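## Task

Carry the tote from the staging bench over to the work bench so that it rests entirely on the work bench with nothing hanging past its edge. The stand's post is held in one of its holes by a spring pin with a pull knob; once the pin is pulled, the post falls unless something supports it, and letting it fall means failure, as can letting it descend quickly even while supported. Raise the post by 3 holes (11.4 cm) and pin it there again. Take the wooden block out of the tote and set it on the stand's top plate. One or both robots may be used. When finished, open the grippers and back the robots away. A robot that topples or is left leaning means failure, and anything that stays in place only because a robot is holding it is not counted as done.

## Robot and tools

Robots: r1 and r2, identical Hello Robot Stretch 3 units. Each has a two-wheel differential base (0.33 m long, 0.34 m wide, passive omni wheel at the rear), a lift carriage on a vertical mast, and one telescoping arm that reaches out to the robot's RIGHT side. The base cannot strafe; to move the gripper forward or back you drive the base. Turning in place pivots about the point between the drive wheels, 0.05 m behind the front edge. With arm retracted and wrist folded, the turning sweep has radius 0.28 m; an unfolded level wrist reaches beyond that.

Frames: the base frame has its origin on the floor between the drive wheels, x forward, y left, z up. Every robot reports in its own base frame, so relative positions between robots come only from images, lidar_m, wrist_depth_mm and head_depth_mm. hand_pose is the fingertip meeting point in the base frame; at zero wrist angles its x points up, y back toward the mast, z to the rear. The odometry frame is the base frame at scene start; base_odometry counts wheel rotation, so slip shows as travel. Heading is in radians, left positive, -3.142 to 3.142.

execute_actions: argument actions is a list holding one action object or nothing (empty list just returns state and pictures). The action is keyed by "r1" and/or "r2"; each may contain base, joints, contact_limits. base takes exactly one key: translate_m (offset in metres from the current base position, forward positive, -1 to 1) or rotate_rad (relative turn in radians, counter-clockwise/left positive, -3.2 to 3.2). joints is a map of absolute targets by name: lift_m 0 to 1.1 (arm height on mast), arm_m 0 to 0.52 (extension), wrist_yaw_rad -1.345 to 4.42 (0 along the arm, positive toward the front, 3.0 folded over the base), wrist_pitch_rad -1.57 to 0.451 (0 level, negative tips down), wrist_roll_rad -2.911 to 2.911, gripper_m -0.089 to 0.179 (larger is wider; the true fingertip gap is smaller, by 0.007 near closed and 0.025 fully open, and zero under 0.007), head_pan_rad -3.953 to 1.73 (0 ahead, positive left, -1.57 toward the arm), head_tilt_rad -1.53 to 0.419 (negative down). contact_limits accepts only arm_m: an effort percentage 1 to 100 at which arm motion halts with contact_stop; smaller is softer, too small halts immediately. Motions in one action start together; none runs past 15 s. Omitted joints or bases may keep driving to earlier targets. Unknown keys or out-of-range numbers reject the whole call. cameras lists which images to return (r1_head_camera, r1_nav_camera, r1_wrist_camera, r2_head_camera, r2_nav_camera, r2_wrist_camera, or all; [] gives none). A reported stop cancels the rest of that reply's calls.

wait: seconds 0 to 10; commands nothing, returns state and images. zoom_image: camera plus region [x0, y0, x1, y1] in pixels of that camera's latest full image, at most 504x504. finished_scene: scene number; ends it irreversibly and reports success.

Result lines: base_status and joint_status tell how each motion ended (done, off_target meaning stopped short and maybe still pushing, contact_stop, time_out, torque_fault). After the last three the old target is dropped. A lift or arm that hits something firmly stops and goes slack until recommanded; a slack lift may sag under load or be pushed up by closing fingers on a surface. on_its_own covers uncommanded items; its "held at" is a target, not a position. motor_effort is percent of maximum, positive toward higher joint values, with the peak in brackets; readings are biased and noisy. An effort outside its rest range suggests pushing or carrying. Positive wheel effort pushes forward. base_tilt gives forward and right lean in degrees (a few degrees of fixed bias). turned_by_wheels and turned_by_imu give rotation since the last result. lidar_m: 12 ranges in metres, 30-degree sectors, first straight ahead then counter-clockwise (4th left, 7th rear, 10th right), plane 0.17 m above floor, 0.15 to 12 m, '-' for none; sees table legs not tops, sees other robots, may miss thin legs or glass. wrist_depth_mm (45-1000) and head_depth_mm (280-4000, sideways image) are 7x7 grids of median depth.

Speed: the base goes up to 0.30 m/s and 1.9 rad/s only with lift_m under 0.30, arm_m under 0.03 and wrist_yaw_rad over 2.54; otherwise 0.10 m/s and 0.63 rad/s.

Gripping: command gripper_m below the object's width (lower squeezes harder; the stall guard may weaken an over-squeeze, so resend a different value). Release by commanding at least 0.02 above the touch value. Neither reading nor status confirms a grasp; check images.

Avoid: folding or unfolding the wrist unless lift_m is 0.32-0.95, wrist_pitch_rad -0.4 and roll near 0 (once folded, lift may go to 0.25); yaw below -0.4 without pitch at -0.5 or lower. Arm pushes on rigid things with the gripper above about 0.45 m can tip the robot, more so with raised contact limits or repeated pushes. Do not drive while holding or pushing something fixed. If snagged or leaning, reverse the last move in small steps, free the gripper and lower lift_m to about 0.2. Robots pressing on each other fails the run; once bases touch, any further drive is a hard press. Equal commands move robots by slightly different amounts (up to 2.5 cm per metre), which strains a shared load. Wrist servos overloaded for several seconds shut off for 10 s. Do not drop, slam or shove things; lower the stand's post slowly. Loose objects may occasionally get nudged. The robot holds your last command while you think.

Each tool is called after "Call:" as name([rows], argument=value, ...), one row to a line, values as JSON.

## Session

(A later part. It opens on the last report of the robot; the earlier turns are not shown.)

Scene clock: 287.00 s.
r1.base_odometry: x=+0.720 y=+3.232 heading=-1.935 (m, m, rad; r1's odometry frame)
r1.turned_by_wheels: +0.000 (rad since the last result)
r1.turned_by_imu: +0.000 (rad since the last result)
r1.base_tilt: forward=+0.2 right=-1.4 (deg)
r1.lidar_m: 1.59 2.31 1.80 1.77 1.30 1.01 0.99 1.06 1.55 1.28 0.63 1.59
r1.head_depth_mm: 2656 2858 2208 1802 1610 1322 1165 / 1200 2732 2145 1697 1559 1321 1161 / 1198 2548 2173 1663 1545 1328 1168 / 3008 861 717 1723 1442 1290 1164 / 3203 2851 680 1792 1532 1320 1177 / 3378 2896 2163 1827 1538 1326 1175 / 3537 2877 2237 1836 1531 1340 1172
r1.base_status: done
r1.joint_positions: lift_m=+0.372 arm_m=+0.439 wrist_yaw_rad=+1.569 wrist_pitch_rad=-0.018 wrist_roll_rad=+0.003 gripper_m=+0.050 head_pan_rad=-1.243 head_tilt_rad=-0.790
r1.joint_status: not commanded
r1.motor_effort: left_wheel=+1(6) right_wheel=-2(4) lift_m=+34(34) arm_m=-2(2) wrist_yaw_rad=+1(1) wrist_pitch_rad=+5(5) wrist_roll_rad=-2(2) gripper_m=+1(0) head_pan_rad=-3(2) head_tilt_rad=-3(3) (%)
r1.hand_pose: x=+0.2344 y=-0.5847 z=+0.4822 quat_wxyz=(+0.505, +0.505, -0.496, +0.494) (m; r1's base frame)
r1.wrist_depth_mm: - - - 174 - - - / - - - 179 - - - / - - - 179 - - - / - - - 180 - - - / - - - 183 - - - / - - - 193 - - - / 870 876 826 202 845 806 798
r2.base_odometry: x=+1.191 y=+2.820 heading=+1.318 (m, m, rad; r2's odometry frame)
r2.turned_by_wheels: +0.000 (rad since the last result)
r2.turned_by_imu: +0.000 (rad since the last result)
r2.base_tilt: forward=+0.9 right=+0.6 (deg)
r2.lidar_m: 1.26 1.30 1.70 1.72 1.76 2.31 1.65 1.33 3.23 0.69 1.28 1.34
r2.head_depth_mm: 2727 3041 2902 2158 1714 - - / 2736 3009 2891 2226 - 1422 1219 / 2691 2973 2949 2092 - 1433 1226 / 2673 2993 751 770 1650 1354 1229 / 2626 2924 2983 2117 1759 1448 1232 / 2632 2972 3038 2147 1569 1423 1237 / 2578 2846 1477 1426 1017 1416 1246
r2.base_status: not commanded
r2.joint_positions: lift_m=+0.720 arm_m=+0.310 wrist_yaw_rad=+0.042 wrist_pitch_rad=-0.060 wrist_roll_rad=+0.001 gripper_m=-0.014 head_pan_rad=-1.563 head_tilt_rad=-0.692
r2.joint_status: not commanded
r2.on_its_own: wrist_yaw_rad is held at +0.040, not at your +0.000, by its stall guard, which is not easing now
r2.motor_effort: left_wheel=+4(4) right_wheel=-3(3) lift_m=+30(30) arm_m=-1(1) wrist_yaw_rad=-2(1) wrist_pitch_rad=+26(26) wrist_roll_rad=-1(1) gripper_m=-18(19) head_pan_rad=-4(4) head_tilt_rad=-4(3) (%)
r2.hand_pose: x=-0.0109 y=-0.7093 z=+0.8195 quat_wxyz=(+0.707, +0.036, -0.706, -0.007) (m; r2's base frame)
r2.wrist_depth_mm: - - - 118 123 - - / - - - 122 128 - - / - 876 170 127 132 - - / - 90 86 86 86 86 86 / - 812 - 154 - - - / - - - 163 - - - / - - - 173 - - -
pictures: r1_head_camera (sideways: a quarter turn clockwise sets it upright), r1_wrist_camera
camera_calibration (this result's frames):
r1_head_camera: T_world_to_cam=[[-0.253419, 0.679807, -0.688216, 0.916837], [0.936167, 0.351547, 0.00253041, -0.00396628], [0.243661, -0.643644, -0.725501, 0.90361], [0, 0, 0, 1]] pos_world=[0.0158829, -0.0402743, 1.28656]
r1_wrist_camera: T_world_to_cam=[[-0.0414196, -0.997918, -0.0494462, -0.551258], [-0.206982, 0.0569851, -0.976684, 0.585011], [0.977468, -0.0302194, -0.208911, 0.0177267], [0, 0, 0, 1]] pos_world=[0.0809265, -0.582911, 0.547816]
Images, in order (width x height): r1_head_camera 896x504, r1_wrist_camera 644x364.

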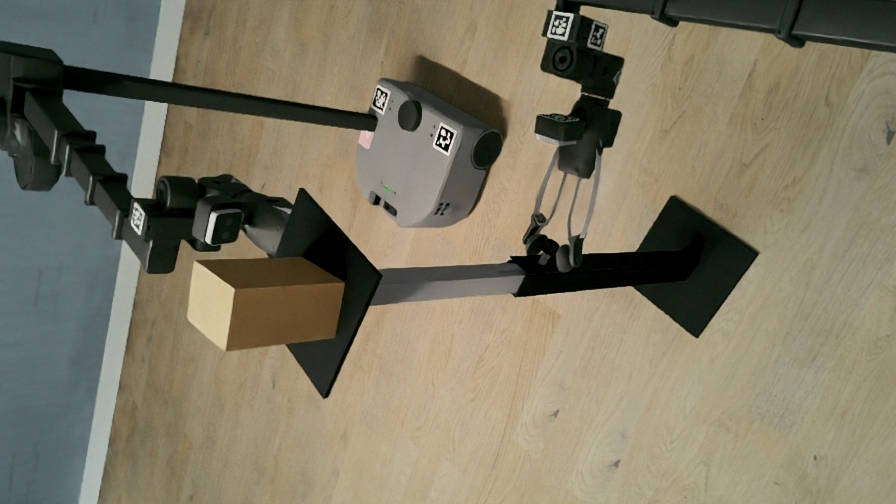

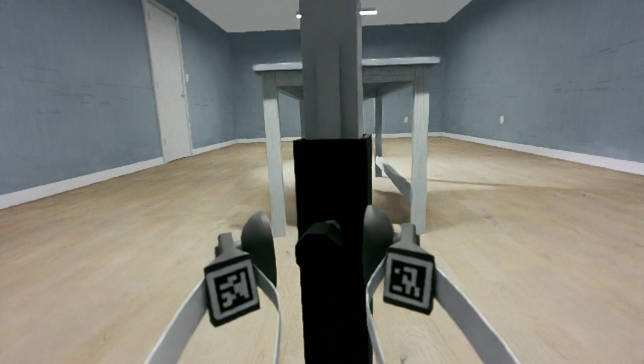

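Try maximum squeeze.

Call:
execute_actions([
  {"r1":{"joints":{"gripper_m":-0.089}},"r2":{"joints":{"lift_m":0.736}}},
], cameras=[])

Call:
execute_actions([
  {"r1":{"base":{"translate_m":-0.018},"joints":{"gripper_m":-0.088}}},
], cameras=["r1_wrist_camera"])

Call:
execute_actions([
  {"r1":{"joints":{"gripper_m":-0.089}},"r2":{"joints":{"lift_m":0.746}}},
], cameras=["r1_wrist_camera"])

Scene clock: 295.40 s.
r1.base_odometry: x=+0.720 y=+3.232 heading=-1.937 (m, m, rad; r1's odometry frame)
r1.turned_by_wheels: -0.001 (rad since the last result)
r1.turned_by_imu: -0.003 (rad since the last result)
r1.base_tilt: forward=+0.0 right=-1.4 (deg)
r1.lidar_m: 1.59 2.31 1.80 1.77 1.30 1.01 0.99 1.06 1.56 1.28 0.64 1.59
r1.head_depth_mm: 2655 2856 2199 1809 1597 1320 1163 / 1209 2663 2140 1697 1562 1321 1161 / 1201 2565 2168 1664 1528 1317 1165 / 2968 842 718 1730 1428 1296 1175 / 3119 2737 685 1772 1534 1313 1176 / 3339 2865 2196 1822 1536 1332 1180 / 3475 2912 2266 1828 1543 1335 1179
r1.base_status: not commanded
r1.joint_positions: lift_m=+0.372 arm_m=+0.439 wrist_yaw_rad=+1.562 wrist_pitch_rad=-0.019 wrist_roll_rad=+0.001 gripper_m=-0.081 head_pan_rad=-1.243 head_tilt_rad=-0.790
r1.joint_status: gripper_m off_target (ended at -0.081, target -0.089)
r1.on_its_own: right_wheel is at rest, and its effort (+30) is outside its rest range (-18 to +18)
r1.motor_effort: left_wheel=-16(16) right_wheel=+30(30) lift_m=+34(34) arm_m=-2(2) wrist_yaw_rad=+8(11) wrist_pitch_rad=+6(6) wrist_roll_rad=-1(2) gripper_m=-100(100) head_pan_rad=-2(2) head_tilt_rad=-3(4) (%)
r1.hand_pose: x=+0.2344 y=-0.5864 z=+0.4819 quat_wxyz=(+0.507, +0.503, -0.497, +0.493) (m; r1's base frame)
r1.wrist_depth_mm: - - - 174 - - - / - - - 179 - - - / - - - 180 - - - / - - - 183 - - - / - - - 160 - - - / - - - 195 - - - / 869 865 838 203 816 815 798
r2.base_odometry: x=+1.191 y=+2.820 heading=+1.318 (m, m, rad; r2's odometry frame)
r2.turned_by_wheels: +0.000 (rad since the last result)
r2.turned_by_imu: -0.001 (rad since the last result)
r2.base_tilt: forward=+1.0 right=+0.7 (deg)
r2.lidar_m: 1.27 1.30 1.71 1.72 1.76 2.31 1.65 1.32 3.23 0.69 1.28 1.34
r2.head_depth_mm: 2716 3025 2878 2143 1728 - - / 2697 2992 2874 2255 - 1405 1216 / 2677 3000 2956 794 1611 1444 1219 / 2651 2969 751 768 1648 1369 1223 / 2644 2959 3026 2131 1739 1439 1236 / 2608 2934 3057 2136 1584 1415 1237 / 2572 2804 1472 1402 1020 1415 1238
r2.base_status: not commanded
r2.joint_positions: lift_m=+0.735 arm_m=+0.310 wrist_yaw_rad=+0.043 wrist_pitch_rad=-0.110 wrist_roll_rad=+0.001 gripper_m=-0.014 head_pan_rad=-1.563 head_tilt_rad=-0.692
r2.joint_status: all done
r2.on_its_own: wrist_yaw_rad is held at +0.040, not at your +0.000, by its stall guard, which is not easing now; wrist_pitch_rad is at rest, and its effort (+48) is outside its rest range (-20 to +32)
r2.motor_effort: left_wheel=+3(4) right_wheel=-3(3) lift_m=+56(56) arm_m=-1(1) wrist_yaw_rad=-2(2) wrist_pitch_rad=+48(49) wrist_roll_rad=-1(1) gripper_m=-19(19) head_pan_rad=-4(4) head_tilt_rad=-4(4) (%)
r2.hand_pose: x=-0.0107 y=-0.7070 z=+0.8220 quat_wxyz=(+0.706, +0.054, -0.705, -0.024) (m; r2's base frame)
r2.wrist_depth_mm: - - - 114 119 - - / - - - 120 126 - - / - - 167 126 130 - - / 118 98 99 99 98 98 - / - 704 86 81 78 75 72 / 563 - - 165 - - - / - - - 177 - - -
pictures: none
No camera images: the call's "cameras" was empty. Leave "cameras" out to get every camera's image.

Scene clock: 296.67 s.
r1.base_odometry: x=+0.726 y=+3.249 heading=-1.937 (m, m, rad; r1's odometry frame)
r1.turned_by_wheels: -0.001 (rad since the last result)
r1.turned_by_imu: -0.001 (rad since the last result)
r1.base_tilt: forward=+0.1 right=-1.3 (deg)
r1.lidar_m: 1.61 2.31 1.81 1.77 1.28 0.99 0.97 1.04 1.52 1.28 0.64 1.61
r1.head_depth_mm: 2644 2831 2176 1808 1598 1321 1160 / 1260 2593 2145 1725 1564 1320 1162 / 1198 2630 2230 1672 1543 1314 1171 / 2913 842 824 1767 1431 1302 1176 / 3137 661 680 1726 1499 1316 1177 / 3324 2896 2102 1819 1538 1330 1172 / 3488 2885 2272 1815 1543 1330 1180
r1.base_status: done
r1.joint_positions: lift_m=+0.372 arm_m=+0.439 wrist_yaw_rad=+1.570 wrist_pitch_rad=-0.024 wrist_roll_rad=+0.001 gripper_m=-0.081 head_pan_rad=-1.243 head_tilt_rad=-0.791
r1.joint_status: gripper_m off_target (ended at -0.081, target -0.088)
r1.on_its_own: gripper_m is held at -0.084, not at your -0.088, by its stall guard, which is still easing; right_wheel is at rest, and its effort (+20) is outside its rest range (-18 to +18)
r1.motor_effort: left_wheel=-11(20) right_wheel=+20(47) lift_m=+34(35) arm_m=-2(2) wrist_yaw_rad=+0(9) wrist_pitch_rad=+7(7) wrist_roll_rad=-1(1) gripper_m=-49(100) head_pan_rad=-2(2) head_tilt_rad=-2(3) (%)
r1.hand_pose: x=+0.2342 y=-0.5844 z=+0.4806 quat_wxyz=(+0.506, +0.506, -0.494, +0.494) (m; r1's base frame)
r1.wrist_depth_mm: - - - 192 - - - / - - - 197 - - - / - - - 199 - - - / - - - 202 - - - / - - - - - - - / - - - - - - - / 852 845 846 225 801 819 798
r2.base_odometry: x=+1.191 y=+2.820 heading=+1.318 (m, m, rad; r2's odometry frame)
r2.turned_by_wheels: +0.000 (rad since the last result)
r2.turned_by_imu: +0.000 (rad since the last result)
r2.base_tilt: forward=+0.9 right=+0.7 (deg)
r2.lidar_m: 1.27 1.30 1.70 1.72 1.76 2.31 1.65 1.32 3.24 0.69 1.28 1.34
r2.head_depth_mm: 2737 3040 2891 2145 1720 - - / 2715 2999 2910 2239 - 1403 1212 / 2670 3004 2965 794 1612 1433 1217 / 2676 2985 748 768 1691 1362 1221 / 2633 2943 2985 2134 1751 1452 1225 / 2617 2910 2999 2225 1584 1409 1234 / 2615 2838 1478 1583 1013 1392 1241
r2.base_status: not commanded
r2.joint_positions: lift_m=+0.735 arm_m=+0.310 wrist_yaw_rad=+0.043 wrist_pitch_rad=-0.110 wrist_roll_rad=+0.001 gripper_m=-0.014 head_pan_rad=-1.563 head_tilt_rad=-0.692
r2.joint_status: not commanded
r2.on_its_own: wrist_yaw_rad is held at +0.040, not at your +0.000, by its stall guard, which is not easing now; wrist_pitch_rad is at rest, and its effort (+48) is outside its rest range (-20 to +32)
r2.motor_effort: left_wheel=+3(3) right_wheel=-3(3) lift_m=+56(55) arm_m=-1(1) wrist_yaw_rad=-2(2) wrist_pitch_rad=+48(48) wrist_roll_rad=-1(1) gripper_m=-19(19) head_pan_rad=-4(4) head_tilt_rad=-4(3) (%)
r2.hand_pose: x=-0.0107 y=-0.7070 z=+0.8220 quat_wxyz=(+0.706, +0.054, -0.705, -0.024) (m; r2's base frame)
r2.wrist_depth_mm: - - - 114 119 - - / - - - 120 125 - - / - - 168 126 130 - - / 118 98 99 98 99 98 - / - 962 85 81 78 74 72 / 568 - - 166 - - - / - - - 179 - - -
pictures: r1_wrist_camera
camera_calibration (this result's frames):
r1_wrist_camera: T_world_to_cam=[[-0.0404043, -0.998067, -0.0472221, -0.5524], [-0.213016, 0.0547784, -0.975512, 0.582964], [0.976213, -0.0293558, -0.214818, 0.021218], [0, 0, 0, 1]] pos_world=[0.0811482, -0.582643, 0.547161]
Images, in order (width x height): r1_wrist_camera 644x364.

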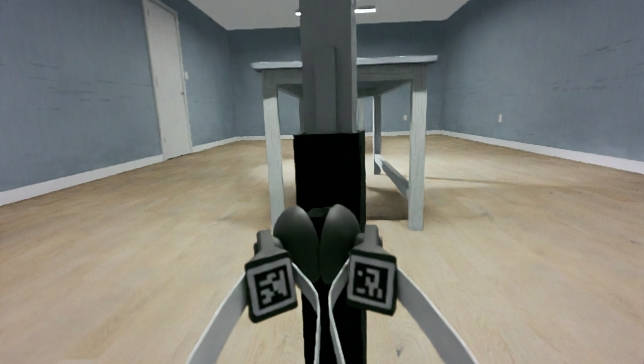

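Scene clock: 297.40 s.
r1.base_odometry: x=+0.726 y=+3.249 heading=-1.937 (m, m, rad; r1's odometry frame)
r1.turned_by_wheels: +0.000 (rad since the last result)
r1.turned_by_imu: +0.000 (rad since the last result)
r1.base_tilt: forward=+0.2 right=-1.3 (deg)
r1.lidar_m: 1.61 2.32 1.81 1.77 1.27 0.99 0.97 1.04 1.52 1.28 0.64 1.61
r1.head_depth_mm: 2677 2778 2201 1819 1599 1321 1167 / 1293 2632 2138 1715 1557 1309 1165 / 1189 2632 2221 1665 1531 1319 1166 / 2931 840 765 1784 1434 1301 1171 / 3150 658 678 1737 1510 1320 1174 / 3327 2902 2153 1822 1536 1337 1171 / 3477 2943 2240 1825 1542 1318 1180
r1.base_status: not commanded
r1.joint_positions: lift_m=+0.372 arm_m=+0.439 wrist_yaw_rad=+1.570 wrist_pitch_rad=-0.024 wrist_roll_rad=+0.001 gripper_m=-0.086 head_pan_rad=-1.243 head_tilt_rad=-0.791
r1.joint_status: all done
r1.on_its_own: right_wheel is at rest, and its effort (+20) is outside its rest range (-18 to +18)
r1.motor_effort: left_wheel=-11(11) right_wheel=+20(19) lift_m=+35(35) arm_m=-1(1) wrist_yaw_rad=+0(0) wrist_pitch_rad=+7(7) wrist_roll_rad=-1(1) gripper_m=-51(90) head_pan_rad=-3(3) head_tilt_rad=-4(3) (%)
r1.hand_pose: x=+0.2342 y=-0.5844 z=+0.4806 quat_wxyz=(+0.506, +0.506, -0.494, +0.494) (m; r1's base frame)
r1.wrist_depth_mm: - - - 192 - - - / - - - 198 - - - / - - - 200 - - - / - - - 203 - - - / - - - - - - - / - - - - - - - / 855 859 826 224 816 803 797
r2.base_odometry: x=+1.191 y=+2.820 heading=+1.318 (m, m, rad; r2's odometry frame)
r2.turned_by_wheels: +0.000 (rad since the last result)
r2.turned_by_imu: +0.000 (rad since the last result)
r2.base_tilt: forward=+1.0 right=+0.7 (deg)
r2.lidar_m: 1.27 1.30 1.70 1.72 1.75 2.31 1.65 1.32 3.21 0.69 1.28 1.34
r2.head_depth_mm: 2750 3020 2889 2143 1763 - - / 2723 3058 2912 2282 - 1384 1220 / 2663 2994 2967 791 1627 1425 1226 / 2659 2979 750 766 1688 1358 1227 / 2651 2933 3029 2123 1744 1450 1226 / 2612 2947 3054 2240 1584 1417 1237 / 2579 2844 1469 1558 1017 1393 1244
r2.base_status: not commanded
r2.joint_positions: lift_m=+0.745 arm_m=+0.310 wrist_yaw_rad=+0.043 wrist_pitch_rad=-0.137 wrist_roll_rad=+0.001 gripper_m=-0.014 head_pan_rad=-1.563 head_tilt_rad=-0.692
r2.joint_status: all done
r2.on_its_own: wrist_yaw_rad is held at +0.040, not at your +0.000, by its stall guard, which is not easing now; wrist_pitch_rad is at rest, and its effort (+60) is outside its rest range (-20 to +32)
r2.motor_effort: left_wheel=+4(4) right_wheel=-4(4) lift_m=+59(59) arm_m=-2(2) wrist_yaw_rad=-2(2) wrist_pitch_rad=+60(61) wrist_roll_rad=-1(1) gripper_m=-19(19) head_pan_rad=-4(4) head_tilt_rad=-4(4) (%)
r2.hand_pose: x=-0.0108 y=-0.7055 z=+0.8251 quat_wxyz=(+0.706, +0.064, -0.704, -0.034) (m; r2's base frame)
r2.wrist_depth_mm: - - - 113 117 - - / - - - 119 124 - - / - - 167 125 132 - - / - 103 103 103 103 103 - / - 687 85 82 79 76 75 / 587 - - 168 - - - / - 990 - 183 - - -
pictures: r1_wrist_camera
camera_calibration (this result's frames):
r1_wrist_camera: T_world_to_cam=[[-0.040404, -0.998067, -0.047222, -0.5524], [-0.213016, 0.0547782, -0.975512, 0.582964], [0.976213, -0.0293555, -0.214818, 0.0212181], [0, 0, 0, 1]] pos_world=[0.0811482, -0.582643, 0.547161]
Images, in order (width x height): r1_wrist_camera 644x364.

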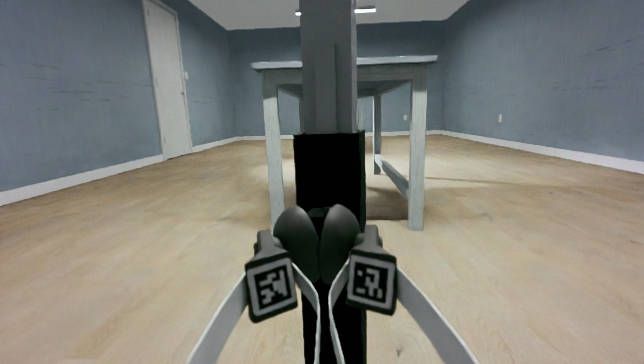

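Call:
execute_actions([
  {"r1":{"joints":{"gripper_m":0.06,"lift_m":0.56,"wrist_pitch_rad":-0.9},"base":{"translate_m":-0.01}},"r2":{"joints":{"lift_m":0.72}}},
], cameras=[])

Call:
execute_actions([
  {"r1":{"base":{"translate_m":0.125},"joints":{"head_pan_rad":-1.4}}},
], cameras=["r1_wrist_camera","r1_head_camera"])

Scene clock: 307.30 s.
r1.base_odometry: x=+0.730 y=+3.258 heading=-1.937 (m, m, rad; r1's odometry frame)
r1.turned_by_wheels: +0.000 (rad since the last result)
r1.turned_by_imu: -0.002 (rad since the last result)
r1.base_tilt: forward=+0.2 right=-1.3 (deg)
r1.lidar_m: 1.61 2.33 1.80 1.78 1.26 0.98 0.96 1.03 1.50 1.28 0.65 1.62
r1.head_depth_mm: 2693 2830 2197 1846 1490 1319 1159 / 1274 2767 2149 1708 1499 1319 1161 / 1201 2759 2244 1670 1521 1323 1169 / 2957 859 843 1766 1505 1304 1162 / 3189 663 685 1681 1472 1322 1176 / 3300 2884 2117 1813 1524 1328 1176 / 3436 2886 2227 1827 1549 1333 1172
r1.base_status: done
r1.joint_positions: lift_m=+0.560 arm_m=+0.439 wrist_yaw_rad=+1.569 wrist_pitch_rad=-0.906 wrist_roll_rad=+0.001 gripper_m=+0.060 head_pan_rad=-1.243 head_tilt_rad=-0.791
r1.joint_status: all done
r1.motor_effort: left_wheel=+0(7) right_wheel=-1(7) lift_m=+46(52) arm_m=-2(1) wrist_yaw_rad=+2(6) wrist_pitch_rad=+2(14) wrist_roll_rad=-1(1) gripper_m=+0(89) head_pan_rad=-2(3) head_tilt_rad=-3(3) (%)
r1.hand_pose: x=+0.1177 y=-0.5846 z=+0.4820 quat_wxyz=(+0.669, +0.668, -0.231, +0.230) (m; r1's base frame)
r1.wrist_depth_mm: 995 998 976 243 - 993 - / 867 873 894 858 902 918 907 / 788 804 808 785 812 826 817 / 726 739 735 721 747 749 649 / 679 682 683 665 700 687 646 / 630 624 - 637 - 634 629 / 585 589 575 585 590 589 599
r2.base_odometry: x=+1.191 y=+2.820 heading=+1.318 (m, m, rad; r2's odometry frame)
r2.turned_by_wheels: +0.000 (rad since the last result)
r2.turned_by_imu: -0.002 (rad since the last result)
r2.base_tilt: forward=+0.9 right=+0.6 (deg)
r2.lidar_m: 1.27 1.29 1.71 1.72 1.76 2.31 1.65 1.33 3.25 0.69 1.28 1.34
r2.head_depth_mm: 2723 3029 2874 2153 1715 - - / 2723 3046 2913 2253 - 1422 1214 / 2669 2994 2940 2092 - 1430 1225 / 2676 3001 753 769 1696 1367 1223 / 2654 2944 3023 2137 1755 1443 1228 / 2639 2917 3043 2209 1571 1456 1238 / 2591 2843 2640 2138 908 1465 1240
r2.base_status: not commanded
r2.joint_positions: lift_m=+0.720 arm_m=+0.310 wrist_yaw_rad=+0.041 wrist_pitch_rad=-0.060 wrist_roll_rad=+0.001 gripper_m=-0.014 head_pan_rad=-1.563 head_tilt_rad=-0.692
r2.joint_status: all done
r2.on_its_own: wrist_yaw_rad is held at +0.040, not at your +0.000, by its stall guard, which is not easing now
r2.motor_effort: left_wheel=+3(4) right_wheel=-3(4) lift_m=+30(55) arm_m=+0(2) wrist_yaw_rad=+0(2) wrist_pitch_rad=+26(60) wrist_roll_rad=-1(1) gripper_m=-19(19) head_pan_rad=-5(4) head_tilt_rad=-3(5) (%)
r2.hand_pose: x=-0.0110 y=-0.7092 z=+0.8195 quat_wxyz=(+0.707, +0.036, -0.706, -0.007) (m; r2's base frame)
r2.wrist_depth_mm: - - - 118 123 - - / - - - 123 129 - - / - 769 171 128 133 - - / 508 90 86 86 86 86 86 / - - - 155 - - - / - - - 164 - - - / - - - 174 - - -
pictures: none
No camera images: the call's "cameras" was empty. Leave "cameras" out to get every camera's image.

Scene clock: 309.50 s.
r1.base_odometry: x=+0.685 y=+3.141 heading=-1.937 (m, m, rad; r1's odometry frame)
r1.turned_by_wheels: +0.000 (rad since the last result)
r1.turned_by_imu: +0.000 (rad since the last result)
r1.base_tilt: forward=+0.1 right=-1.3 (deg)
r1.lidar_m: 2.92 2.30 1.79 1.76 1.42 1.11 1.09 1.16 1.70 0.62 0.60 1.49
r1.head_depth_mm: 2627 2827 2203 1865 - - - / 2671 2895 2218 1891 1485 1327 1167 / 1196 2548 2126 1628 1498 1330 1165 / 2678 830 699 1669 1430 1290 1174 / 2935 2763 649 1772 1498 1314 1170 / 3006 2932 2244 1815 1529 1325 1168 / 3153 2923 2255 1825 1545 1338 1179
r1.base_status: done
r1.joint_positions: lift_m=+0.560 arm_m=+0.439 wrist_yaw_rad=+1.569 wrist_pitch_rad=-0.906 wrist_roll_rad=+0.001 gripper_m=+0.060 head_pan_rad=-1.393 head_tilt_rad=-0.791
r1.joint_status: all done
r1.motor_effort: left_wheel=+1(6) right_wheel=-1(4) lift_m=+46(46) arm_m=-1(2) wrist_yaw_rad=+1(1) wrist_pitch_rad=+2(3) wrist_roll_rad=-1(1) gripper_m=+1(0) head_pan_rad=-2(12) head_tilt_rad=-4(4) (%)
r1.hand_pose: x=+0.1177 y=-0.5846 z=+0.4820 quat_wxyz=(+0.669, +0.668, -0.231, +0.230) (m; r1's base frame)
r1.wrist_depth_mm: 983 985 989 111 976 - - / 867 892 884 132 895 899 914 / 800 800 786 149 804 821 816 / 725 733 730 182 742 746 756 / 680 673 696 341 705 678 657 / 623 618 - 606 - 629 631 / 586 585 584 582 594 591 592
r2.base_odometry: x=+1.191 y=+2.820 heading=+1.318 (m, m, rad; r2's odometry frame)
r2.turned_by_wheels: +0.000 (rad since the last result)
r2.turned_by_imu: +0.000 (rad since the last result)
r2.base_tilt: forward=+1.0 right=+0.6 (deg)
r2.lidar_m: 1.27 1.30 1.70 1.72 1.76 2.31 1.65 1.33 3.26 0.69 1.92 1.34
r2.head_depth_mm: 2709 3070 2896 2156 1707 - - / 2724 3019 2889 2231 - 1419 1214 / 2688 3008 2932 2104 - 1431 1214 / 2678 2959 755 772 1681 1359 1227 / 2650 2938 3031 2154 1595 1451 1231 / 2607 2875 2626 2155 923 1444 1237 / 2518 2844 1339 1006 1717 1456 1238
r2.base_status: not commanded
r2.joint_positions: lift_m=+0.720 arm_m=+0.310 wrist_yaw_rad=+0.041 wrist_pitch_rad=-0.060 wrist_roll_rad=+0.001 gripper_m=-0.014 head_pan_rad=-1.563 head_tilt_rad=-0.692
r2.joint_status: not commanded
r2.on_its_own: wrist_yaw_rad is held at +0.040, not at your +0.000, by its stall guard, which is not easing now
r2.motor_effort: left_wheel=+4(4) right_wheel=-4(3) lift_m=+30(30) arm_m=+0(0) wrist_yaw_rad=-1(1) wrist_pitch_rad=+26(26) wrist_roll_rad=-1(1) gripper_m=-20(19) head_pan_rad=-3(4) head_tilt_rad=-4(3) (%)
r2.hand_pose: x=-0.0110 y=-0.7092 z=+0.8195 quat_wxyz=(+0.707, +0.036, -0.706, -0.007) (m; r2's base frame)
r2.wrist_depth_mm: - - - 118 123 - - / - - - 123 128 - - / - 786 170 128 133 - - / 225 90 86 86 86 86 86 / - - - 155 - - - / - - - 163 - - - / - - - 174 - - -
pictures: r1_head_camera (sideways: a quarter turn clockwise sets it upright), r1_wrist_camera
camera_calibration (this result's frames):
r1_head_camera: T_world_to_cam=[[-0.149183, 0.710474, -0.687729, 0.915566], [0.978155, 0.20786, 0.00255161, -0.00425], [0.144764, -0.672325, -0.725963, 0.904814], [0, 0, 0, 1]] pos_world=[0.00975952, -0.0412733, 1.28653]
r1_wrist_camera: T_world_to_cam=[[-0.0644102, -0.997923, 0.000867603, -0.57756], [-0.888446, 0.0569481, -0.455434, 0.389542], [0.454438, -0.0301054, -0.890269, 0.521766], [0, 0, 0, 1]] pos_world=[0.071776, -0.582836, 0.642424]
Images, in order (width x height): r1_head_camera 896x504, r1_wrist_camera 644x364.

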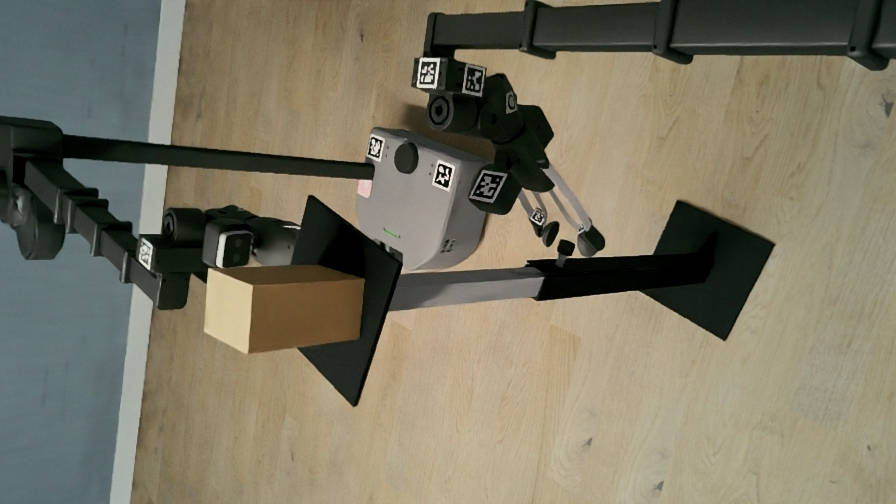

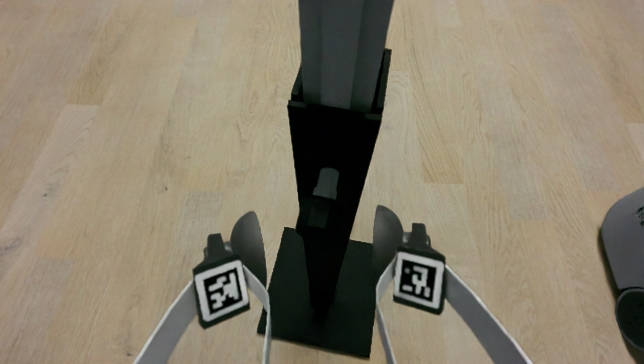

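Call:
execute_actions([
  {"r1":{"base":{"translate_m":0.02},"joints":{"lift_m":0.555}}},
], cameras=[])

Call:
execute_actions([
  {"r1":{"joints":{"gripper_m":-0.03}},"r2":{"joints":{"lift_m":0.737}}},
], cameras=["r1_wrist_camera"])

Call:
execute_actions([
  {"r1":{"base":{"translate_m":-0.025},"joints":{"arm_m":0.435}}},
], cameras=["r1_wrist_camera"])

Scene clock: 316.07 s.
r1.base_odometry: x=+0.678 y=+3.123 heading=-1.937 (m, m, rad; r1's odometry frame)
r1.turned_by_wheels: +0.000 (rad since the last result)
r1.turned_by_imu: -0.001 (rad since the last result)
r1.base_tilt: forward=+0.0 right=-1.3 (deg)
r1.lidar_m: 2.90 2.30 1.79 1.76 1.45 1.13 1.11 1.18 1.73 0.60 0.60 1.48
r1.head_depth_mm: 2635 2807 2204 1887 1533 - - / 2652 2722 2208 1848 1496 1316 1161 / 1185 2568 1760 1634 1497 1325 1166 / 2788 821 653 1619 1053 1285 1167 / 2913 2838 661 1815 1525 1325 1174 / 3024 2898 2219 1825 1537 1324 1164 / 3145 2885 2254 1822 1547 1332 1172
r1.base_status: done
r1.joint_positions: lift_m=+0.555 arm_m=+0.439 wrist_yaw_rad=+1.569 wrist_pitch_rad=-0.906 wrist_roll_rad=+0.001 gripper_m=+0.060 head_pan_rad=-1.393 head_tilt_rad=-0.791
r1.joint_status: all done
r1.motor_effort: left_wheel=+0(6) right_wheel=-1(5) lift_m=+34(39) arm_m=-2(2) wrist_yaw_rad=+2(1) wrist_pitch_rad=+2(2) wrist_roll_rad=-1(1) gripper_m=+0(0) head_pan_rad=-3(2) head_tilt_rad=-3(3) (%)
r1.hand_pose: x=+0.1176 y=-0.5846 z=+0.4773 quat_wxyz=(+0.669, +0.668, -0.231, +0.229) (m; r1's base frame)
r1.wrist_depth_mm: 988 979 986 86 958 - - / 872 881 877 104 858 872 928 / 786 793 787 124 787 816 827 / 715 740 737 152 733 745 744 / 674 667 688 189 693 686 671 / 627 620 - 609 - 624 620 / 581 577 576 568 582 584 592
r2.base_odometry: x=+1.191 y=+2.820 heading=+1.318 (m, m, rad; r2's odometry frame)
r2.turned_by_wheels: +0.000 (rad since the last result)
r2.turned_by_imu: -0.001 (rad since the last result)
r2.base_tilt: forward=+0.9 right=+0.6 (deg)
r2.lidar_m: 1.27 1.30 1.71 1.71 1.76 2.30 1.65 1.33 3.25 0.69 1.92 1.34
r2.head_depth_mm: 2721 3046 2902 2158 1706 - - / 2722 2997 2907 2255 - 1423 1220 / 2660 3016 2937 2111 - 1439 1221 / 2677 2950 753 769 1643 1361 1225 / 2628 2953 2997 2133 1583 1444 1228 / 2636 2862 1528 1644 1571 1456 1239 / 2565 2833 2651 2097 1723 1460 1244
r2.base_status: not commanded
r2.joint_positions: lift_m=+0.720 arm_m=+0.310 wrist_yaw_rad=+0.041 wrist_pitch_rad=-0.060 wrist_roll_rad=+0.001 gripper_m=-0.014 head_pan_rad=-1.563 head_tilt_rad=-0.692
r2.joint_status: not commanded
r2.on_its_own: wrist_yaw_rad is held at +0.040, not at your +0.000, by its stall guard, which is not easing now
r2.motor_effort: left_wheel=+4(4) right_wheel=-3(3) lift_m=+30(30) arm_m=+0(1) wrist_yaw_rad=-1(0) wrist_pitch_rad=+26(26) wrist_roll_rad=-1(1) gripper_m=-18(19) head_pan_rad=-3(4) head_tilt_rad=-4(2) (%)
r2.hand_pose: x=-0.0110 y=-0.7092 z=+0.8195 quat_wxyz=(+0.707, +0.036, -0.706, -0.007) (m; r2's base frame)
r2.wrist_depth_mm: - - 808 118 123 - - / - - - 123 129 - - / - 810 170 128 133 - - / 360 90 86 86 86 86 86 / 345 - - 155 - - - / - - - 162 - - - / - - - 173 - - -
pictures: none
No camera images: the call's "cameras" was empty. Leave "cameras" out to get every camera's image.

Scene clock: 317.47 s.
r1.base_odometry: x=+0.678 y=+3.123 heading=-1.937 (m, m, rad; r1's odometry frame)
r1.turned_by_wheels: +0.000 (rad since the last result)
r1.turned_by_imu: -0.001 (rad since the last result)
r1.base_tilt: forward=+0.1 right=-1.5 (deg)
r1.lidar_m: 2.89 2.30 1.79 1.76 1.45 1.13 1.11 1.18 1.73 0.60 0.60 1.48
r1.head_depth_mm: 2610 2762 2210 1848 1549 - - / 2633 2720 2200 1855 1492 1311 1161 / 1164 2579 1766 1643 1486 1318 1168 / 2759 806 659 1622 1059 1280 1169 / 2938 2892 665 1823 1532 1321 1176 / 2992 2920 2246 1806 1527 1340 1167 / 3133 2859 2229 1820 1543 1324 1173
r1.base_status: not commanded
r1.joint_positions: lift_m=+0.555 arm_m=+0.439 wrist_yaw_rad=+1.551 wrist_pitch_rad=-0.912 wrist_roll_rad=+0.024 gripper_m=-0.028 head_pan_rad=-1.393 head_tilt_rad=-0.791
r1.joint_status: all done
r1.on_its_own: wrist_yaw_rad is at rest, and its effort (+18) is outside its rest range (-12 to +12)
r1.motor_effort: left_wheel=-2(0) right_wheel=+2(2) lift_m=+34(34) arm_m=-1(1) wrist_yaw_rad=+18(18) wrist_pitch_rad=+4(4) wrist_roll_rad=-15(15) gripper_m=-32(100) head_pan_rad=-2(2) head_tilt_rad=-2(4) (%)
r1.hand_pose: x=+0.1164 y=-0.5870 z=+0.4765 quat_wxyz=(+0.669, +0.669, -0.243, +0.214) (m; r1's base frame)
r1.wrist_depth_mm: 982 983 - 85 962 967 983 / 881 882 886 102 853 892 868 / 794 808 800 123 791 793 801 / 726 734 738 150 728 726 729 / 665 671 679 154 684 680 647 / 622 620 630 595 636 630 605 / 580 575 572 569 578 583 582
r2.base_odometry: x=+1.191 y=+2.820 heading=+1.318 (m, m, rad; r2's odometry frame)
r2.turned_by_wheels: +0.000 (rad since the last result)
r2.turned_by_imu: +0.000 (rad since the last result)
r2.base_tilt: forward=+0.9 right=+0.6 (deg)
r2.lidar_m: 1.27 1.30 1.70 1.72 1.76 2.31 1.65 1.33 3.23 0.69 1.92 1.34
r2.head_depth_mm: 2731 3079 2901 2138 1726 - - / 2706 3011 2913 2248 - 1420 1213 / 2679 2999 2919 796 1598 1427 1220 / 2663 2979 749 770 1648 1358 1226 / 2666 2924 3010 2140 1026 1443 1226 / 2618 2862 1524 1684 1560 1446 1240 / 2579 2866 2622 2085 1726 1455 1242
r2.base_status: not commanded
r2.joint_positions: lift_m=+0.736 arm_m=+0.310 wrist_yaw_rad=+0.043 wrist_pitch_rad=-0.113 wrist_roll_rad=+0.001 gripper_m=-0.014 head_pan_rad=-1.563 head_tilt_rad=-0.692
r2.joint_status: all done
r2.on_its_own: wrist_yaw_rad is held at +0.040, not at your +0.000, by its stall guard, which is not easing now; wrist_pitch_rad is at rest, and its effort (+49) is outside its rest range (-20 to +32)
r2.motor_effort: left_wheel=+3(4) right_wheel=-3(3) lift_m=+56(55) arm_m=+0(1) wrist_yaw_rad=-2(2) wrist_pitch_rad=+49(50) wrist_roll_rad=-1(1) gripper_m=-20(19) head_pan_rad=-5(4) head_tilt_rad=-4(4) (%)
r2.hand_pose: x=-0.0107 y=-0.7067 z=+0.8221 quat_wxyz=(+0.706, +0.055, -0.705, -0.025) (m; r2's base frame)
r2.wrist_depth_mm: - - 799 114 119 - - / - - - 120 126 - - / - 743 167 126 131 - - / 119 99 99 99 99 99 - / 338 - 86 81 78 75 72 / - - - 167 - - - / - - 981 180 - - -
pictures: r1_wrist_camera
camera_calibration (this result's frames):
r1_wrist_camera: T_world_to_cam=[[-0.100234, -0.994879, -0.0129862, -0.567489], [-0.888292, 0.0953597, -0.44927, 0.405635], [0.448208, -0.0334967, -0.893301, 0.517627], [0, 0, 0, 1]] pos_world=[0.0714363, -0.585925, 0.637267]
Images, in order (width x height): r1_wrist_camera 644x364.

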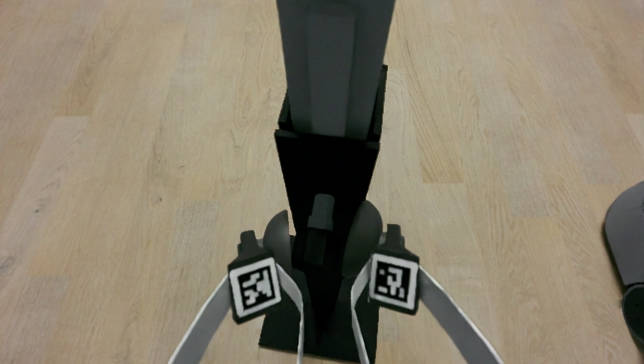

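Scene clock: 318.57 s.
r1.base_odometry: x=+0.687 y=+3.146 heading=-1.937 (m, m, rad; r1's odometry frame)
r1.turned_by_wheels: +0.000 (rad since the last result)
r1.turned_by_imu: +0.000 (rad since the last result)
r1.base_tilt: forward=+0.1 right=-1.4 (deg)
r1.lidar_m: 2.93 2.31 1.80 1.76 1.42 1.10 1.08 1.16 1.69 0.63 0.60 1.50
r1.head_depth_mm: 2656 2802 2219 1857 1541 - - / 2701 2836 2191 1877 1512 1323 1167 / 1194 2629 2130 1624 1495 1321 1169 / 1190 825 716 1684 1436 1286 1172 / 2935 849 642 1718 1502 1312 1173 / 3015 2878 2239 1817 1541 1329 1179 / 3127 2897 2254 1817 1546 1332 1178
r1.base_status: done
r1.joint_positions: lift_m=+0.555 arm_m=+0.435 wrist_yaw_rad=+1.558 wrist_pitch_rad=-0.872 wrist_roll_rad=+0.007 gripper_m=-0.023 head_pan_rad=-1.393 head_tilt_rad=-0.791
r1.joint_status: all done
r1.on_its_own: gripper_m is held at -0.023, not at your -0.030, by its stall guard, which is still easing
r1.motor_effort: left_wheel=+4(8) right_wheel=-10(22) lift_m=+36(35) arm_m=-4(5) wrist_yaw_rad=+11(22) wrist_pitch_rad=-8(9) wrist_roll_rad=-4(15) gripper_m=-3(33) head_pan_rad=-3(2) head_tilt_rad=-3(3) (%)
r1.hand_pose: x=+0.1249 y=-0.5824 z=+0.4821 quat_wxyz=(+0.665, +0.664, -0.248, +0.235) (m; r1's base frame)
r1.wrist_depth_mm: - - - 111 - - - / 901 913 954 132 934 913 934 / 825 829 827 148 837 813 835 / 761 745 756 180 762 753 771 / 682 681 682 160 706 694 666 / 631 630 636 542 653 638 622 / 586 588 586 576 589 592 596
r2.base_odometry: x=+1.191 y=+2.820 heading=+1.318 (m, m, rad; r2's odometry frame)
r2.turned_by_wheels: +0.000 (rad since the last result)
r2.turned_by_imu: +0.000 (rad since the last result)
r2.base_tilt: forward=+0.9 right=+0.7 (deg)
r2.lidar_m: 1.27 1.30 1.71 1.72 1.76 2.31 1.65 1.32 3.22 0.69 1.92 1.34
r2.head_depth_mm: 2731 3035 2888 2153 1745 - - / 2691 3042 2901 2236 - 1408 1215 / 2688 2988 2919 795 1619 1432 1222 / 2665 2943 752 769 1686 1359 1220 / 2663 2911 3017 2135 1590 1449 1234 / 2637 2879 2602 2151 921 1456 1237 / 2534 2851 1341 1017 1727 1461 1239
r2.base_status: not commanded
r2.joint_positions: lift_m=+0.736 arm_m=+0.310 wrist_yaw_rad=+0.043 wrist_pitch_rad=-0.113 wrist_roll_rad=+0.001 gripper_m=-0.014 head_pan_rad=-1.563 head_tilt_rad=-0.692
r2.joint_status: not commanded
r2.on_its_own: wrist_yaw_rad is held at +0.040, not at your +0.000, by its stall guard, which is not easing now; wrist_pitch_rad is at rest, and its effort (+50) is outside its rest range (-20 to +32)
r2.motor_effort: left_wheel=+3(3) right_wheel=-3(3) lift_m=+56(56) arm_m=-1(1) wrist_yaw_rad=-2(2) wrist_pitch_rad=+50(50) wrist_roll_rad=-1(1) gripper_m=-19(18) head_pan_rad=-4(4) head_tilt_rad=-3(4) (%)
r2.hand_pose: x=-0.0107 y=-0.7067 z=+0.8221 quat_wxyz=(+0.706, +0.055, -0.705, -0.025) (m; r2's base frame)
r2.wrist_depth_mm: - - - 114 119 - - / - - - 120 125 - - / - 680 167 126 131 - - / 119 99 99 99 99 99 - / - - 86 81 78 75 72 / - - - 167 - - - / - - - 179 - - -
pictures: r1_wrist_camera
camera_calibration (this result's frames):
r1_wrist_camera: T_world_to_cam=[[-0.0790901, -0.996855, -0.00500277, -0.56962], [-0.871515, 0.0715802, -0.485116, 0.416659], [0.483948, -0.0340079, -0.874435, 0.50509], [0, 0, 0, 1]] pos_world=[0.0736362, -0.580476, 0.640947]
Images, in order (width x height): r1_wrist_camera 644x364.

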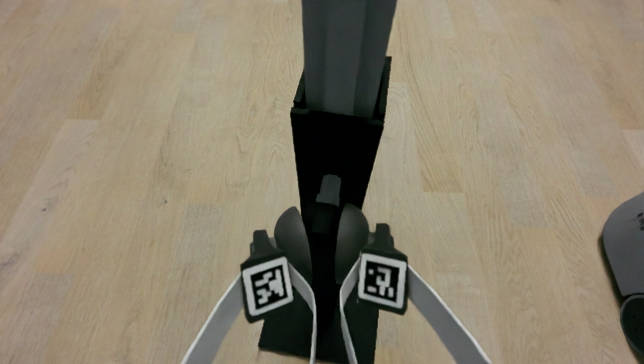

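Call:
execute_actions([
  {"r1":{"base":{"translate_m":0.0175},"joints":{"gripper_m":0.045,"arm_m":0.441}},"r2":{"joints":{"lift_m":0.725}}},
], cameras=[])

Call:
execute_actions([
  {"r1":{"joints":{"gripper_m":-0.05}},"r2":{"joints":{"lift_m":0.7385}}},
], cameras=["r1_wrist_camera"])

Call:
execute_actions([
  {"r1":{"base":{"translate_m":-0.02},"joints":{"arm_m":0.438}}},
], cameras=["r1_wrist_camera"])

Scene clock: 325.70 s.
r1.base_odometry: x=+0.680 y=+3.130 heading=-1.937 (m, m, rad; r1's odometry frame)
r1.turned_by_wheels: +0.000 (rad since the last result)
r1.turned_by_imu: -0.001 (rad since the last result)
r1.base_tilt: forward=+0.2 right=-1.4 (deg)
r1.lidar_m: 2.90 2.30 1.79 1.76 1.44 1.12 1.10 1.18 1.72 0.60 0.60 1.48
r1.head_depth_mm: 2636 2788 2195 1890 1538 - - / 2635 2850 2228 1914 1489 1312 1164 / 1184 2646 2070 1633 1488 1329 1173 / 2730 819 673 1629 1052 1283 1166 / 2923 2899 659 1769 1542 1326 1172 / 3041 2892 2255 1826 1530 1326 1177 / 3109 2871 2262 1824 1532 1327 1176
r1.base_status: done
r1.joint_positions: lift_m=+0.555 arm_m=+0.441 wrist_yaw_rad=+1.571 wrist_pitch_rad=-0.914 wrist_roll_rad=+0.006 gripper_m=+0.045 head_pan_rad=-1.393 head_tilt_rad=-0.791
r1.joint_status: all done
r1.motor_effort: left_wheel=+0(10) right_wheel=-1(22) lift_m=+36(36) arm_m=+3(5) wrist_yaw_rad=+0(11) wrist_pitch_rad=+4(7) wrist_roll_rad=-4(4) gripper_m=+0(90) head_pan_rad=-3(3) head_tilt_rad=-3(3) (%)
r1.hand_pose: x=+0.1160 y=-0.5859 z=+0.4762 quat_wxyz=(+0.669, +0.670, -0.230, +0.226) (m; r1's base frame)
r1.wrist_depth_mm: 958 962 988 94 946 977 - / 860 863 874 115 868 892 893 / 796 790 799 132 782 789 804 / 719 723 723 164 743 735 732 / 667 678 691 157 680 674 656 / 617 619 - 597 - 626 621 / 578 568 575 573 584 582 580
r2.base_odometry: x=+1.191 y=+2.820 heading=+1.318 (m, m, rad; r2's odometry frame)
r2.turned_by_wheels: +0.000 (rad since the last result)
r2.turned_by_imu: -0.001 (rad since the last result)
r2.base_tilt: forward=+0.9 right=+0.7 (deg)
r2.lidar_m: 1.27 1.30 1.70 1.72 1.76 2.30 1.65 1.33 3.23 0.69 1.92 1.34
r2.head_depth_mm: 2717 3066 2891 2131 1736 - - / 2713 3021 2913 2234 - 1430 1212 / 2672 2972 2919 2104 - 1430 1222 / 2664 2964 753 770 1688 1356 1228 / 2655 2914 3013 2138 1589 1449 1227 / 2637 2835 1561 1721 1574 1456 1236 / 2557 2845 1383 2098 1720 1469 1248
r2.base_status: not commanded
r2.joint_positions: lift_m=+0.725 arm_m=+0.310 wrist_yaw_rad=+0.042 wrist_pitch_rad=-0.077 wrist_roll_rad=+0.001 gripper_m=-0.014 head_pan_rad=-1.563 head_tilt_rad=-0.692
r2.joint_status: all done
r2.on_its_own: wrist_yaw_rad is held at +0.040, not at your +0.000, by its stall guard, which is not easing now; wrist_pitch_rad is at rest, and its effort (+33) is outside its rest range (-20 to +32)
r2.motor_effort: left_wheel=+4(3) right_wheel=-4(4) lift_m=+33(50) arm_m=+0(0) wrist_yaw_rad=-2(2) wrist_pitch_rad=+33(50) wrist_roll_rad=-1(1) gripper_m=-19(19) head_pan_rad=-4(4) head_tilt_rad=-4(4) (%)
r2.hand_pose: x=-0.0107 y=-0.7085 z=+0.8202 quat_wxyz=(+0.707, +0.042, -0.706, -0.012) (m; r2's base frame)
r2.wrist_depth_mm: - - - 117 121 - - / - - - 123 128 - - / - 753 168 127 131 - - / 111 91 91 90 90 91 99 / 368 - - 155 78 75 72 / - - - 163 - - - / - - - 176 - - -
pictures: none
No camera images: the call's "cameras" was empty. Leave "cameras" out to get every camera's image.

Scene clock: 327.13 s.
r1.base_odometry: x=+0.680 y=+3.130 heading=-1.937 (m, m, rad; r1's odometry frame)
r1.turned_by_wheels: +0.000 (rad since the last result)
r1.turned_by_imu: +0.000 (rad since the last result)
r1.base_tilt: forward=+0.1 right=-1.3 (deg)
r1.lidar_m: 2.90 2.31 1.79 1.76 1.44 1.12 1.10 1.18 1.72 0.60 0.60 1.48
r1.head_depth_mm: 2604 2825 2202 1897 1538 - - / 2595 2831 2199 1890 1484 1317 1171 / 1180 2673 2070 1623 1503 1318 1167 / 2718 814 673 1631 1060 1280 1171 / 2984 2866 653 1773 1533 1329 1169 / 3072 2853 2247 1825 1533 1322 1178 / 3120 2913 2222 1826 1545 1341 1176
r1.base_status: not commanded
r1.joint_positions: lift_m=+0.555 arm_m=+0.441 wrist_yaw_rad=+1.569 wrist_pitch_rad=-0.920 wrist_roll_rad=+0.006 gripper_m=-0.048 head_pan_rad=-1.393 head_tilt_rad=-0.791
r1.joint_status: all done
r1.motor_effort: left_wheel=+3(3) right_wheel=-7(7) lift_m=+40(40) arm_m=+3(3) wrist_yaw_rad=+1(1) wrist_pitch_rad=+6(6) wrist_roll_rad=-4(4) gripper_m=-37(100) head_pan_rad=-2(3) head_tilt_rad=-3(3) (%)
r1.hand_pose: x=+0.1147 y=-0.5861 z=+0.4752 quat_wxyz=(+0.670, +0.670, -0.228, +0.224) (m; r1's base frame)
r1.wrist_depth_mm: 943 959 964 95 940 960 995 / 847 862 848 116 854 876 886 / 769 801 777 133 784 785 811 / 721 716 729 164 726 727 730 / 662 674 672 150 670 674 660 / 616 615 624 594 633 617 612 / 578 583 582 567 581 584 581
r2.base_odometry: x=+1.191 y=+2.820 heading=+1.318 (m, m, rad; r2's odometry frame)
r2.turned_by_wheels: +0.000 (rad since the last result)
r2.turned_by_imu: +0.000 (rad since the last result)
r2.base_tilt: forward=+1.0 right=+0.7 (deg)
r2.lidar_m: 1.27 1.30 1.70 1.72 1.75 2.31 1.64 1.33 3.24 0.69 1.92 1.34
r2.head_depth_mm: 2712 3004 2888 2123 1755 - - / 2715 3020 2905 2227 - 1411 1213 / 2692 2985 2921 794 1621 1435 1220 / 2660 2964 750 768 1592 1361 1230 / 2634 2918 2977 2125 1579 1446 1232 / 2622 2831 1561 1671 1567 1455 1234 / 2529 2811 1365 2076 1716 1462 1241
r2.base_status: not commanded
r2.joint_positions: lift_m=+0.738 arm_m=+0.310 wrist_yaw_rad=+0.043 wrist_pitch_rad=-0.116 wrist_roll_rad=+0.001 gripper_m=-0.014 head_pan_rad=-1.563 head_tilt_rad=-0.692
r2.joint_status: all done
r2.on_its_own: wrist_yaw_rad is held at +0.040, not at your +0.000, by its stall guard, which is not easing now; wrist_pitch_rad is at rest, and its effort (+51) is outside its rest range (-20 to +32)
r2.motor_effort: left_wheel=+4(4) right_wheel=-3(4) lift_m=+56(56) arm_m=+0(0) wrist_yaw_rad=-2(2) wrist_pitch_rad=+51(52) wrist_roll_rad=-1(1) gripper_m=-19(18) head_pan_rad=-5(4) head_tilt_rad=-1(3) (%)
r2.hand_pose: x=-0.0108 y=-0.7065 z=+0.8229 quat_wxyz=(+0.706, +0.056, -0.705, -0.026) (m; r2's base frame)
r2.wrist_depth_mm: - - - 114 119 - - / - - 829 120 126 - - / - 716 167 126 131 - - / - 100 100 100 99 99 - / - - 86 81 78 75 72 / - - - 166 - - - / - - 963 180 - - -
pictures: r1_wrist_camera
camera_calibration (this result's frames):
r1_wrist_camera: T_world_to_cam=[[-0.0675637, -0.997714, -0.00111505, -0.577742], [-0.894447, 0.0610656, -0.442985, 0.381088], [0.44204, -0.0289323, -0.896528, 0.522195], [0, 0, 0, 1]] pos_world=[0.0709972, -0.584584, 0.636335]
Images, in order (width x height): r1_wrist_camera 644x364.

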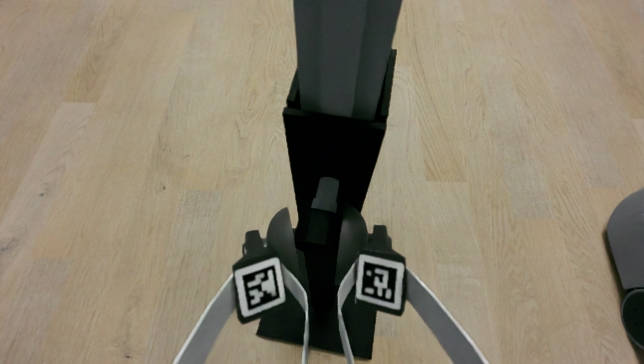

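Scene clock: 328.47 s.
r1.base_odometry: x=+0.687 y=+3.148 heading=-1.936 (m, m, rad; r1's odometry frame)
r1.turned_by_wheels: +0.000 (rad since the last result)
r1.turned_by_imu: +0.000 (rad since the last result)
r1.base_tilt: forward=+0.0 right=-1.3 (deg)
r1.lidar_m: 2.91 2.31 1.79 1.76 1.41 1.10 1.08 1.15 1.69 1.27 0.60 1.50
r1.head_depth_mm: 2590 2822 2186 1902 1533 - - / 2693 2877 2229 1893 1491 1318 1166 / 1211 2623 2158 1628 1506 1328 1165 / 1178 823 716 1678 1431 1293 1173 / 2897 2641 639 1746 1504 1320 1165 / 3025 2880 2251 1823 1533 1325 1172 / 3139 2925 2249 1814 1533 1328 1181
r1.base_status: done
r1.joint_positions: lift_m=+0.555 arm_m=+0.438 wrist_yaw_rad=+1.566 wrist_pitch_rad=-0.890 wrist_roll_rad=+0.004 gripper_m=-0.041 head_pan_rad=-1.393 head_tilt_rad=-0.791
r1.joint_status: all done
r1.on_its_own: gripper_m is held at -0.043, not at your -0.050, by its stall guard, which is still easing
r1.motor_effort: left_wheel=+2(9) right_wheel=-4(20) lift_m=+41(40) arm_m=-3(3) wrist_yaw_rad=+3(4) wrist_pitch_rad=-3(6) wrist_roll_rad=-3(4) gripper_m=-29(37) head_pan_rad=-3(3) head_tilt_rad=-3(3) (%)
r1.hand_pose: x=+0.1212 y=-0.5842 z=+0.4794 quat_wxyz=(+0.667, +0.666, -0.239, +0.233) (m; r1's base frame)
r1.wrist_depth_mm: - 981 - 115 991 - - / 892 896 903 138 874 903 917 / 820 805 819 156 816 808 827 / 724 735 745 183 745 752 749 / 667 671 682 167 693 680 663 / 627 636 622 597 628 646 618 / 578 586 587 580 581 594 588
r2.base_odometry: x=+1.191 y=+2.820 heading=+1.318 (m, m, rad; r2's odometry frame)
r2.turned_by_wheels: +0.000 (rad since the last result)
r2.turned_by_imu: +0.000 (rad since the last result)
r2.base_tilt: forward=+1.0 right=+0.7 (deg)
r2.lidar_m: 1.27 1.30 1.70 1.72 1.75 2.31 1.65 1.33 3.21 0.69 1.92 1.34
r2.head_depth_mm: 2737 3027 2909 2157 1746 - - / 2724 2994 2912 2247 - 1409 1212 / 2684 2972 2932 796 1609 1430 1222 / 2653 2974 751 765 1684 1352 1225 / 2638 2952 3004 2117 1019 1444 1241 / 2649 2876 2755 2157 913 1446 1232 / 2536 2834 1341 1036 1707 1450 1242
r2.base_status: not commanded
r2.joint_positions: lift_m=+0.738 arm_m=+0.310 wrist_yaw_rad=+0.043 wrist_pitch_rad=-0.116 wrist_roll_rad=+0.001 gripper_m=-0.014 head_pan_rad=-1.563 head_tilt_rad=-0.692
r2.joint_status: not commanded
r2.on_its_own: wrist_yaw_rad is held at +0.040, not at your +0.000, by its stall guard, which is not easing now; wrist_pitch_rad is at rest, and its effort (+51) is outside its rest range (-20 to +32)
r2.motor_effort: left_wheel=+4(4) right_wheel=-3(4) lift_m=+56(57) arm_m=-1(1) wrist_yaw_rad=-2(2) wrist_pitch_rad=+51(51) wrist_roll_rad=-1(1) gripper_m=-18(19) head_pan_rad=-4(4) head_tilt_rad=-4(3) (%)
r2.hand_pose: x=-0.0108 y=-0.7065 z=+0.8229 quat_wxyz=(+0.706, +0.056, -0.705, -0.026) (m; r2's base frame)
r2.wrist_depth_mm: - - - 114 119 - - / - - - 120 125 - - / - 616 167 126 131 - - / 266 100 100 100 100 99 - / - - 86 81 78 75 72 / - - - 167 - - - / - - - 179 - - -
pictures: r1_wrist_camera
camera_calibration (this result's frames):
r1_wrist_camera: T_world_to_cam=[[-0.0694766, -0.997581, -0.0022443, -0.574595], [-0.880647, 0.0623893, -0.469647, 0.400505], [0.468651, -0.030653, -0.882852, 0.512333], [0, 0, 0, 1]] pos_world=[0.0726779, -0.582488, 0.63912]
Images, in order (width x height): r1_wrist_camera 644x364.

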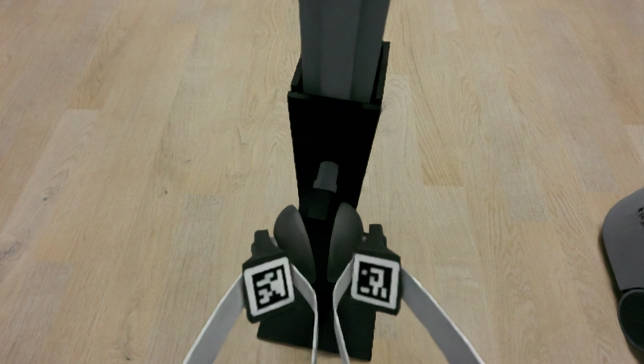

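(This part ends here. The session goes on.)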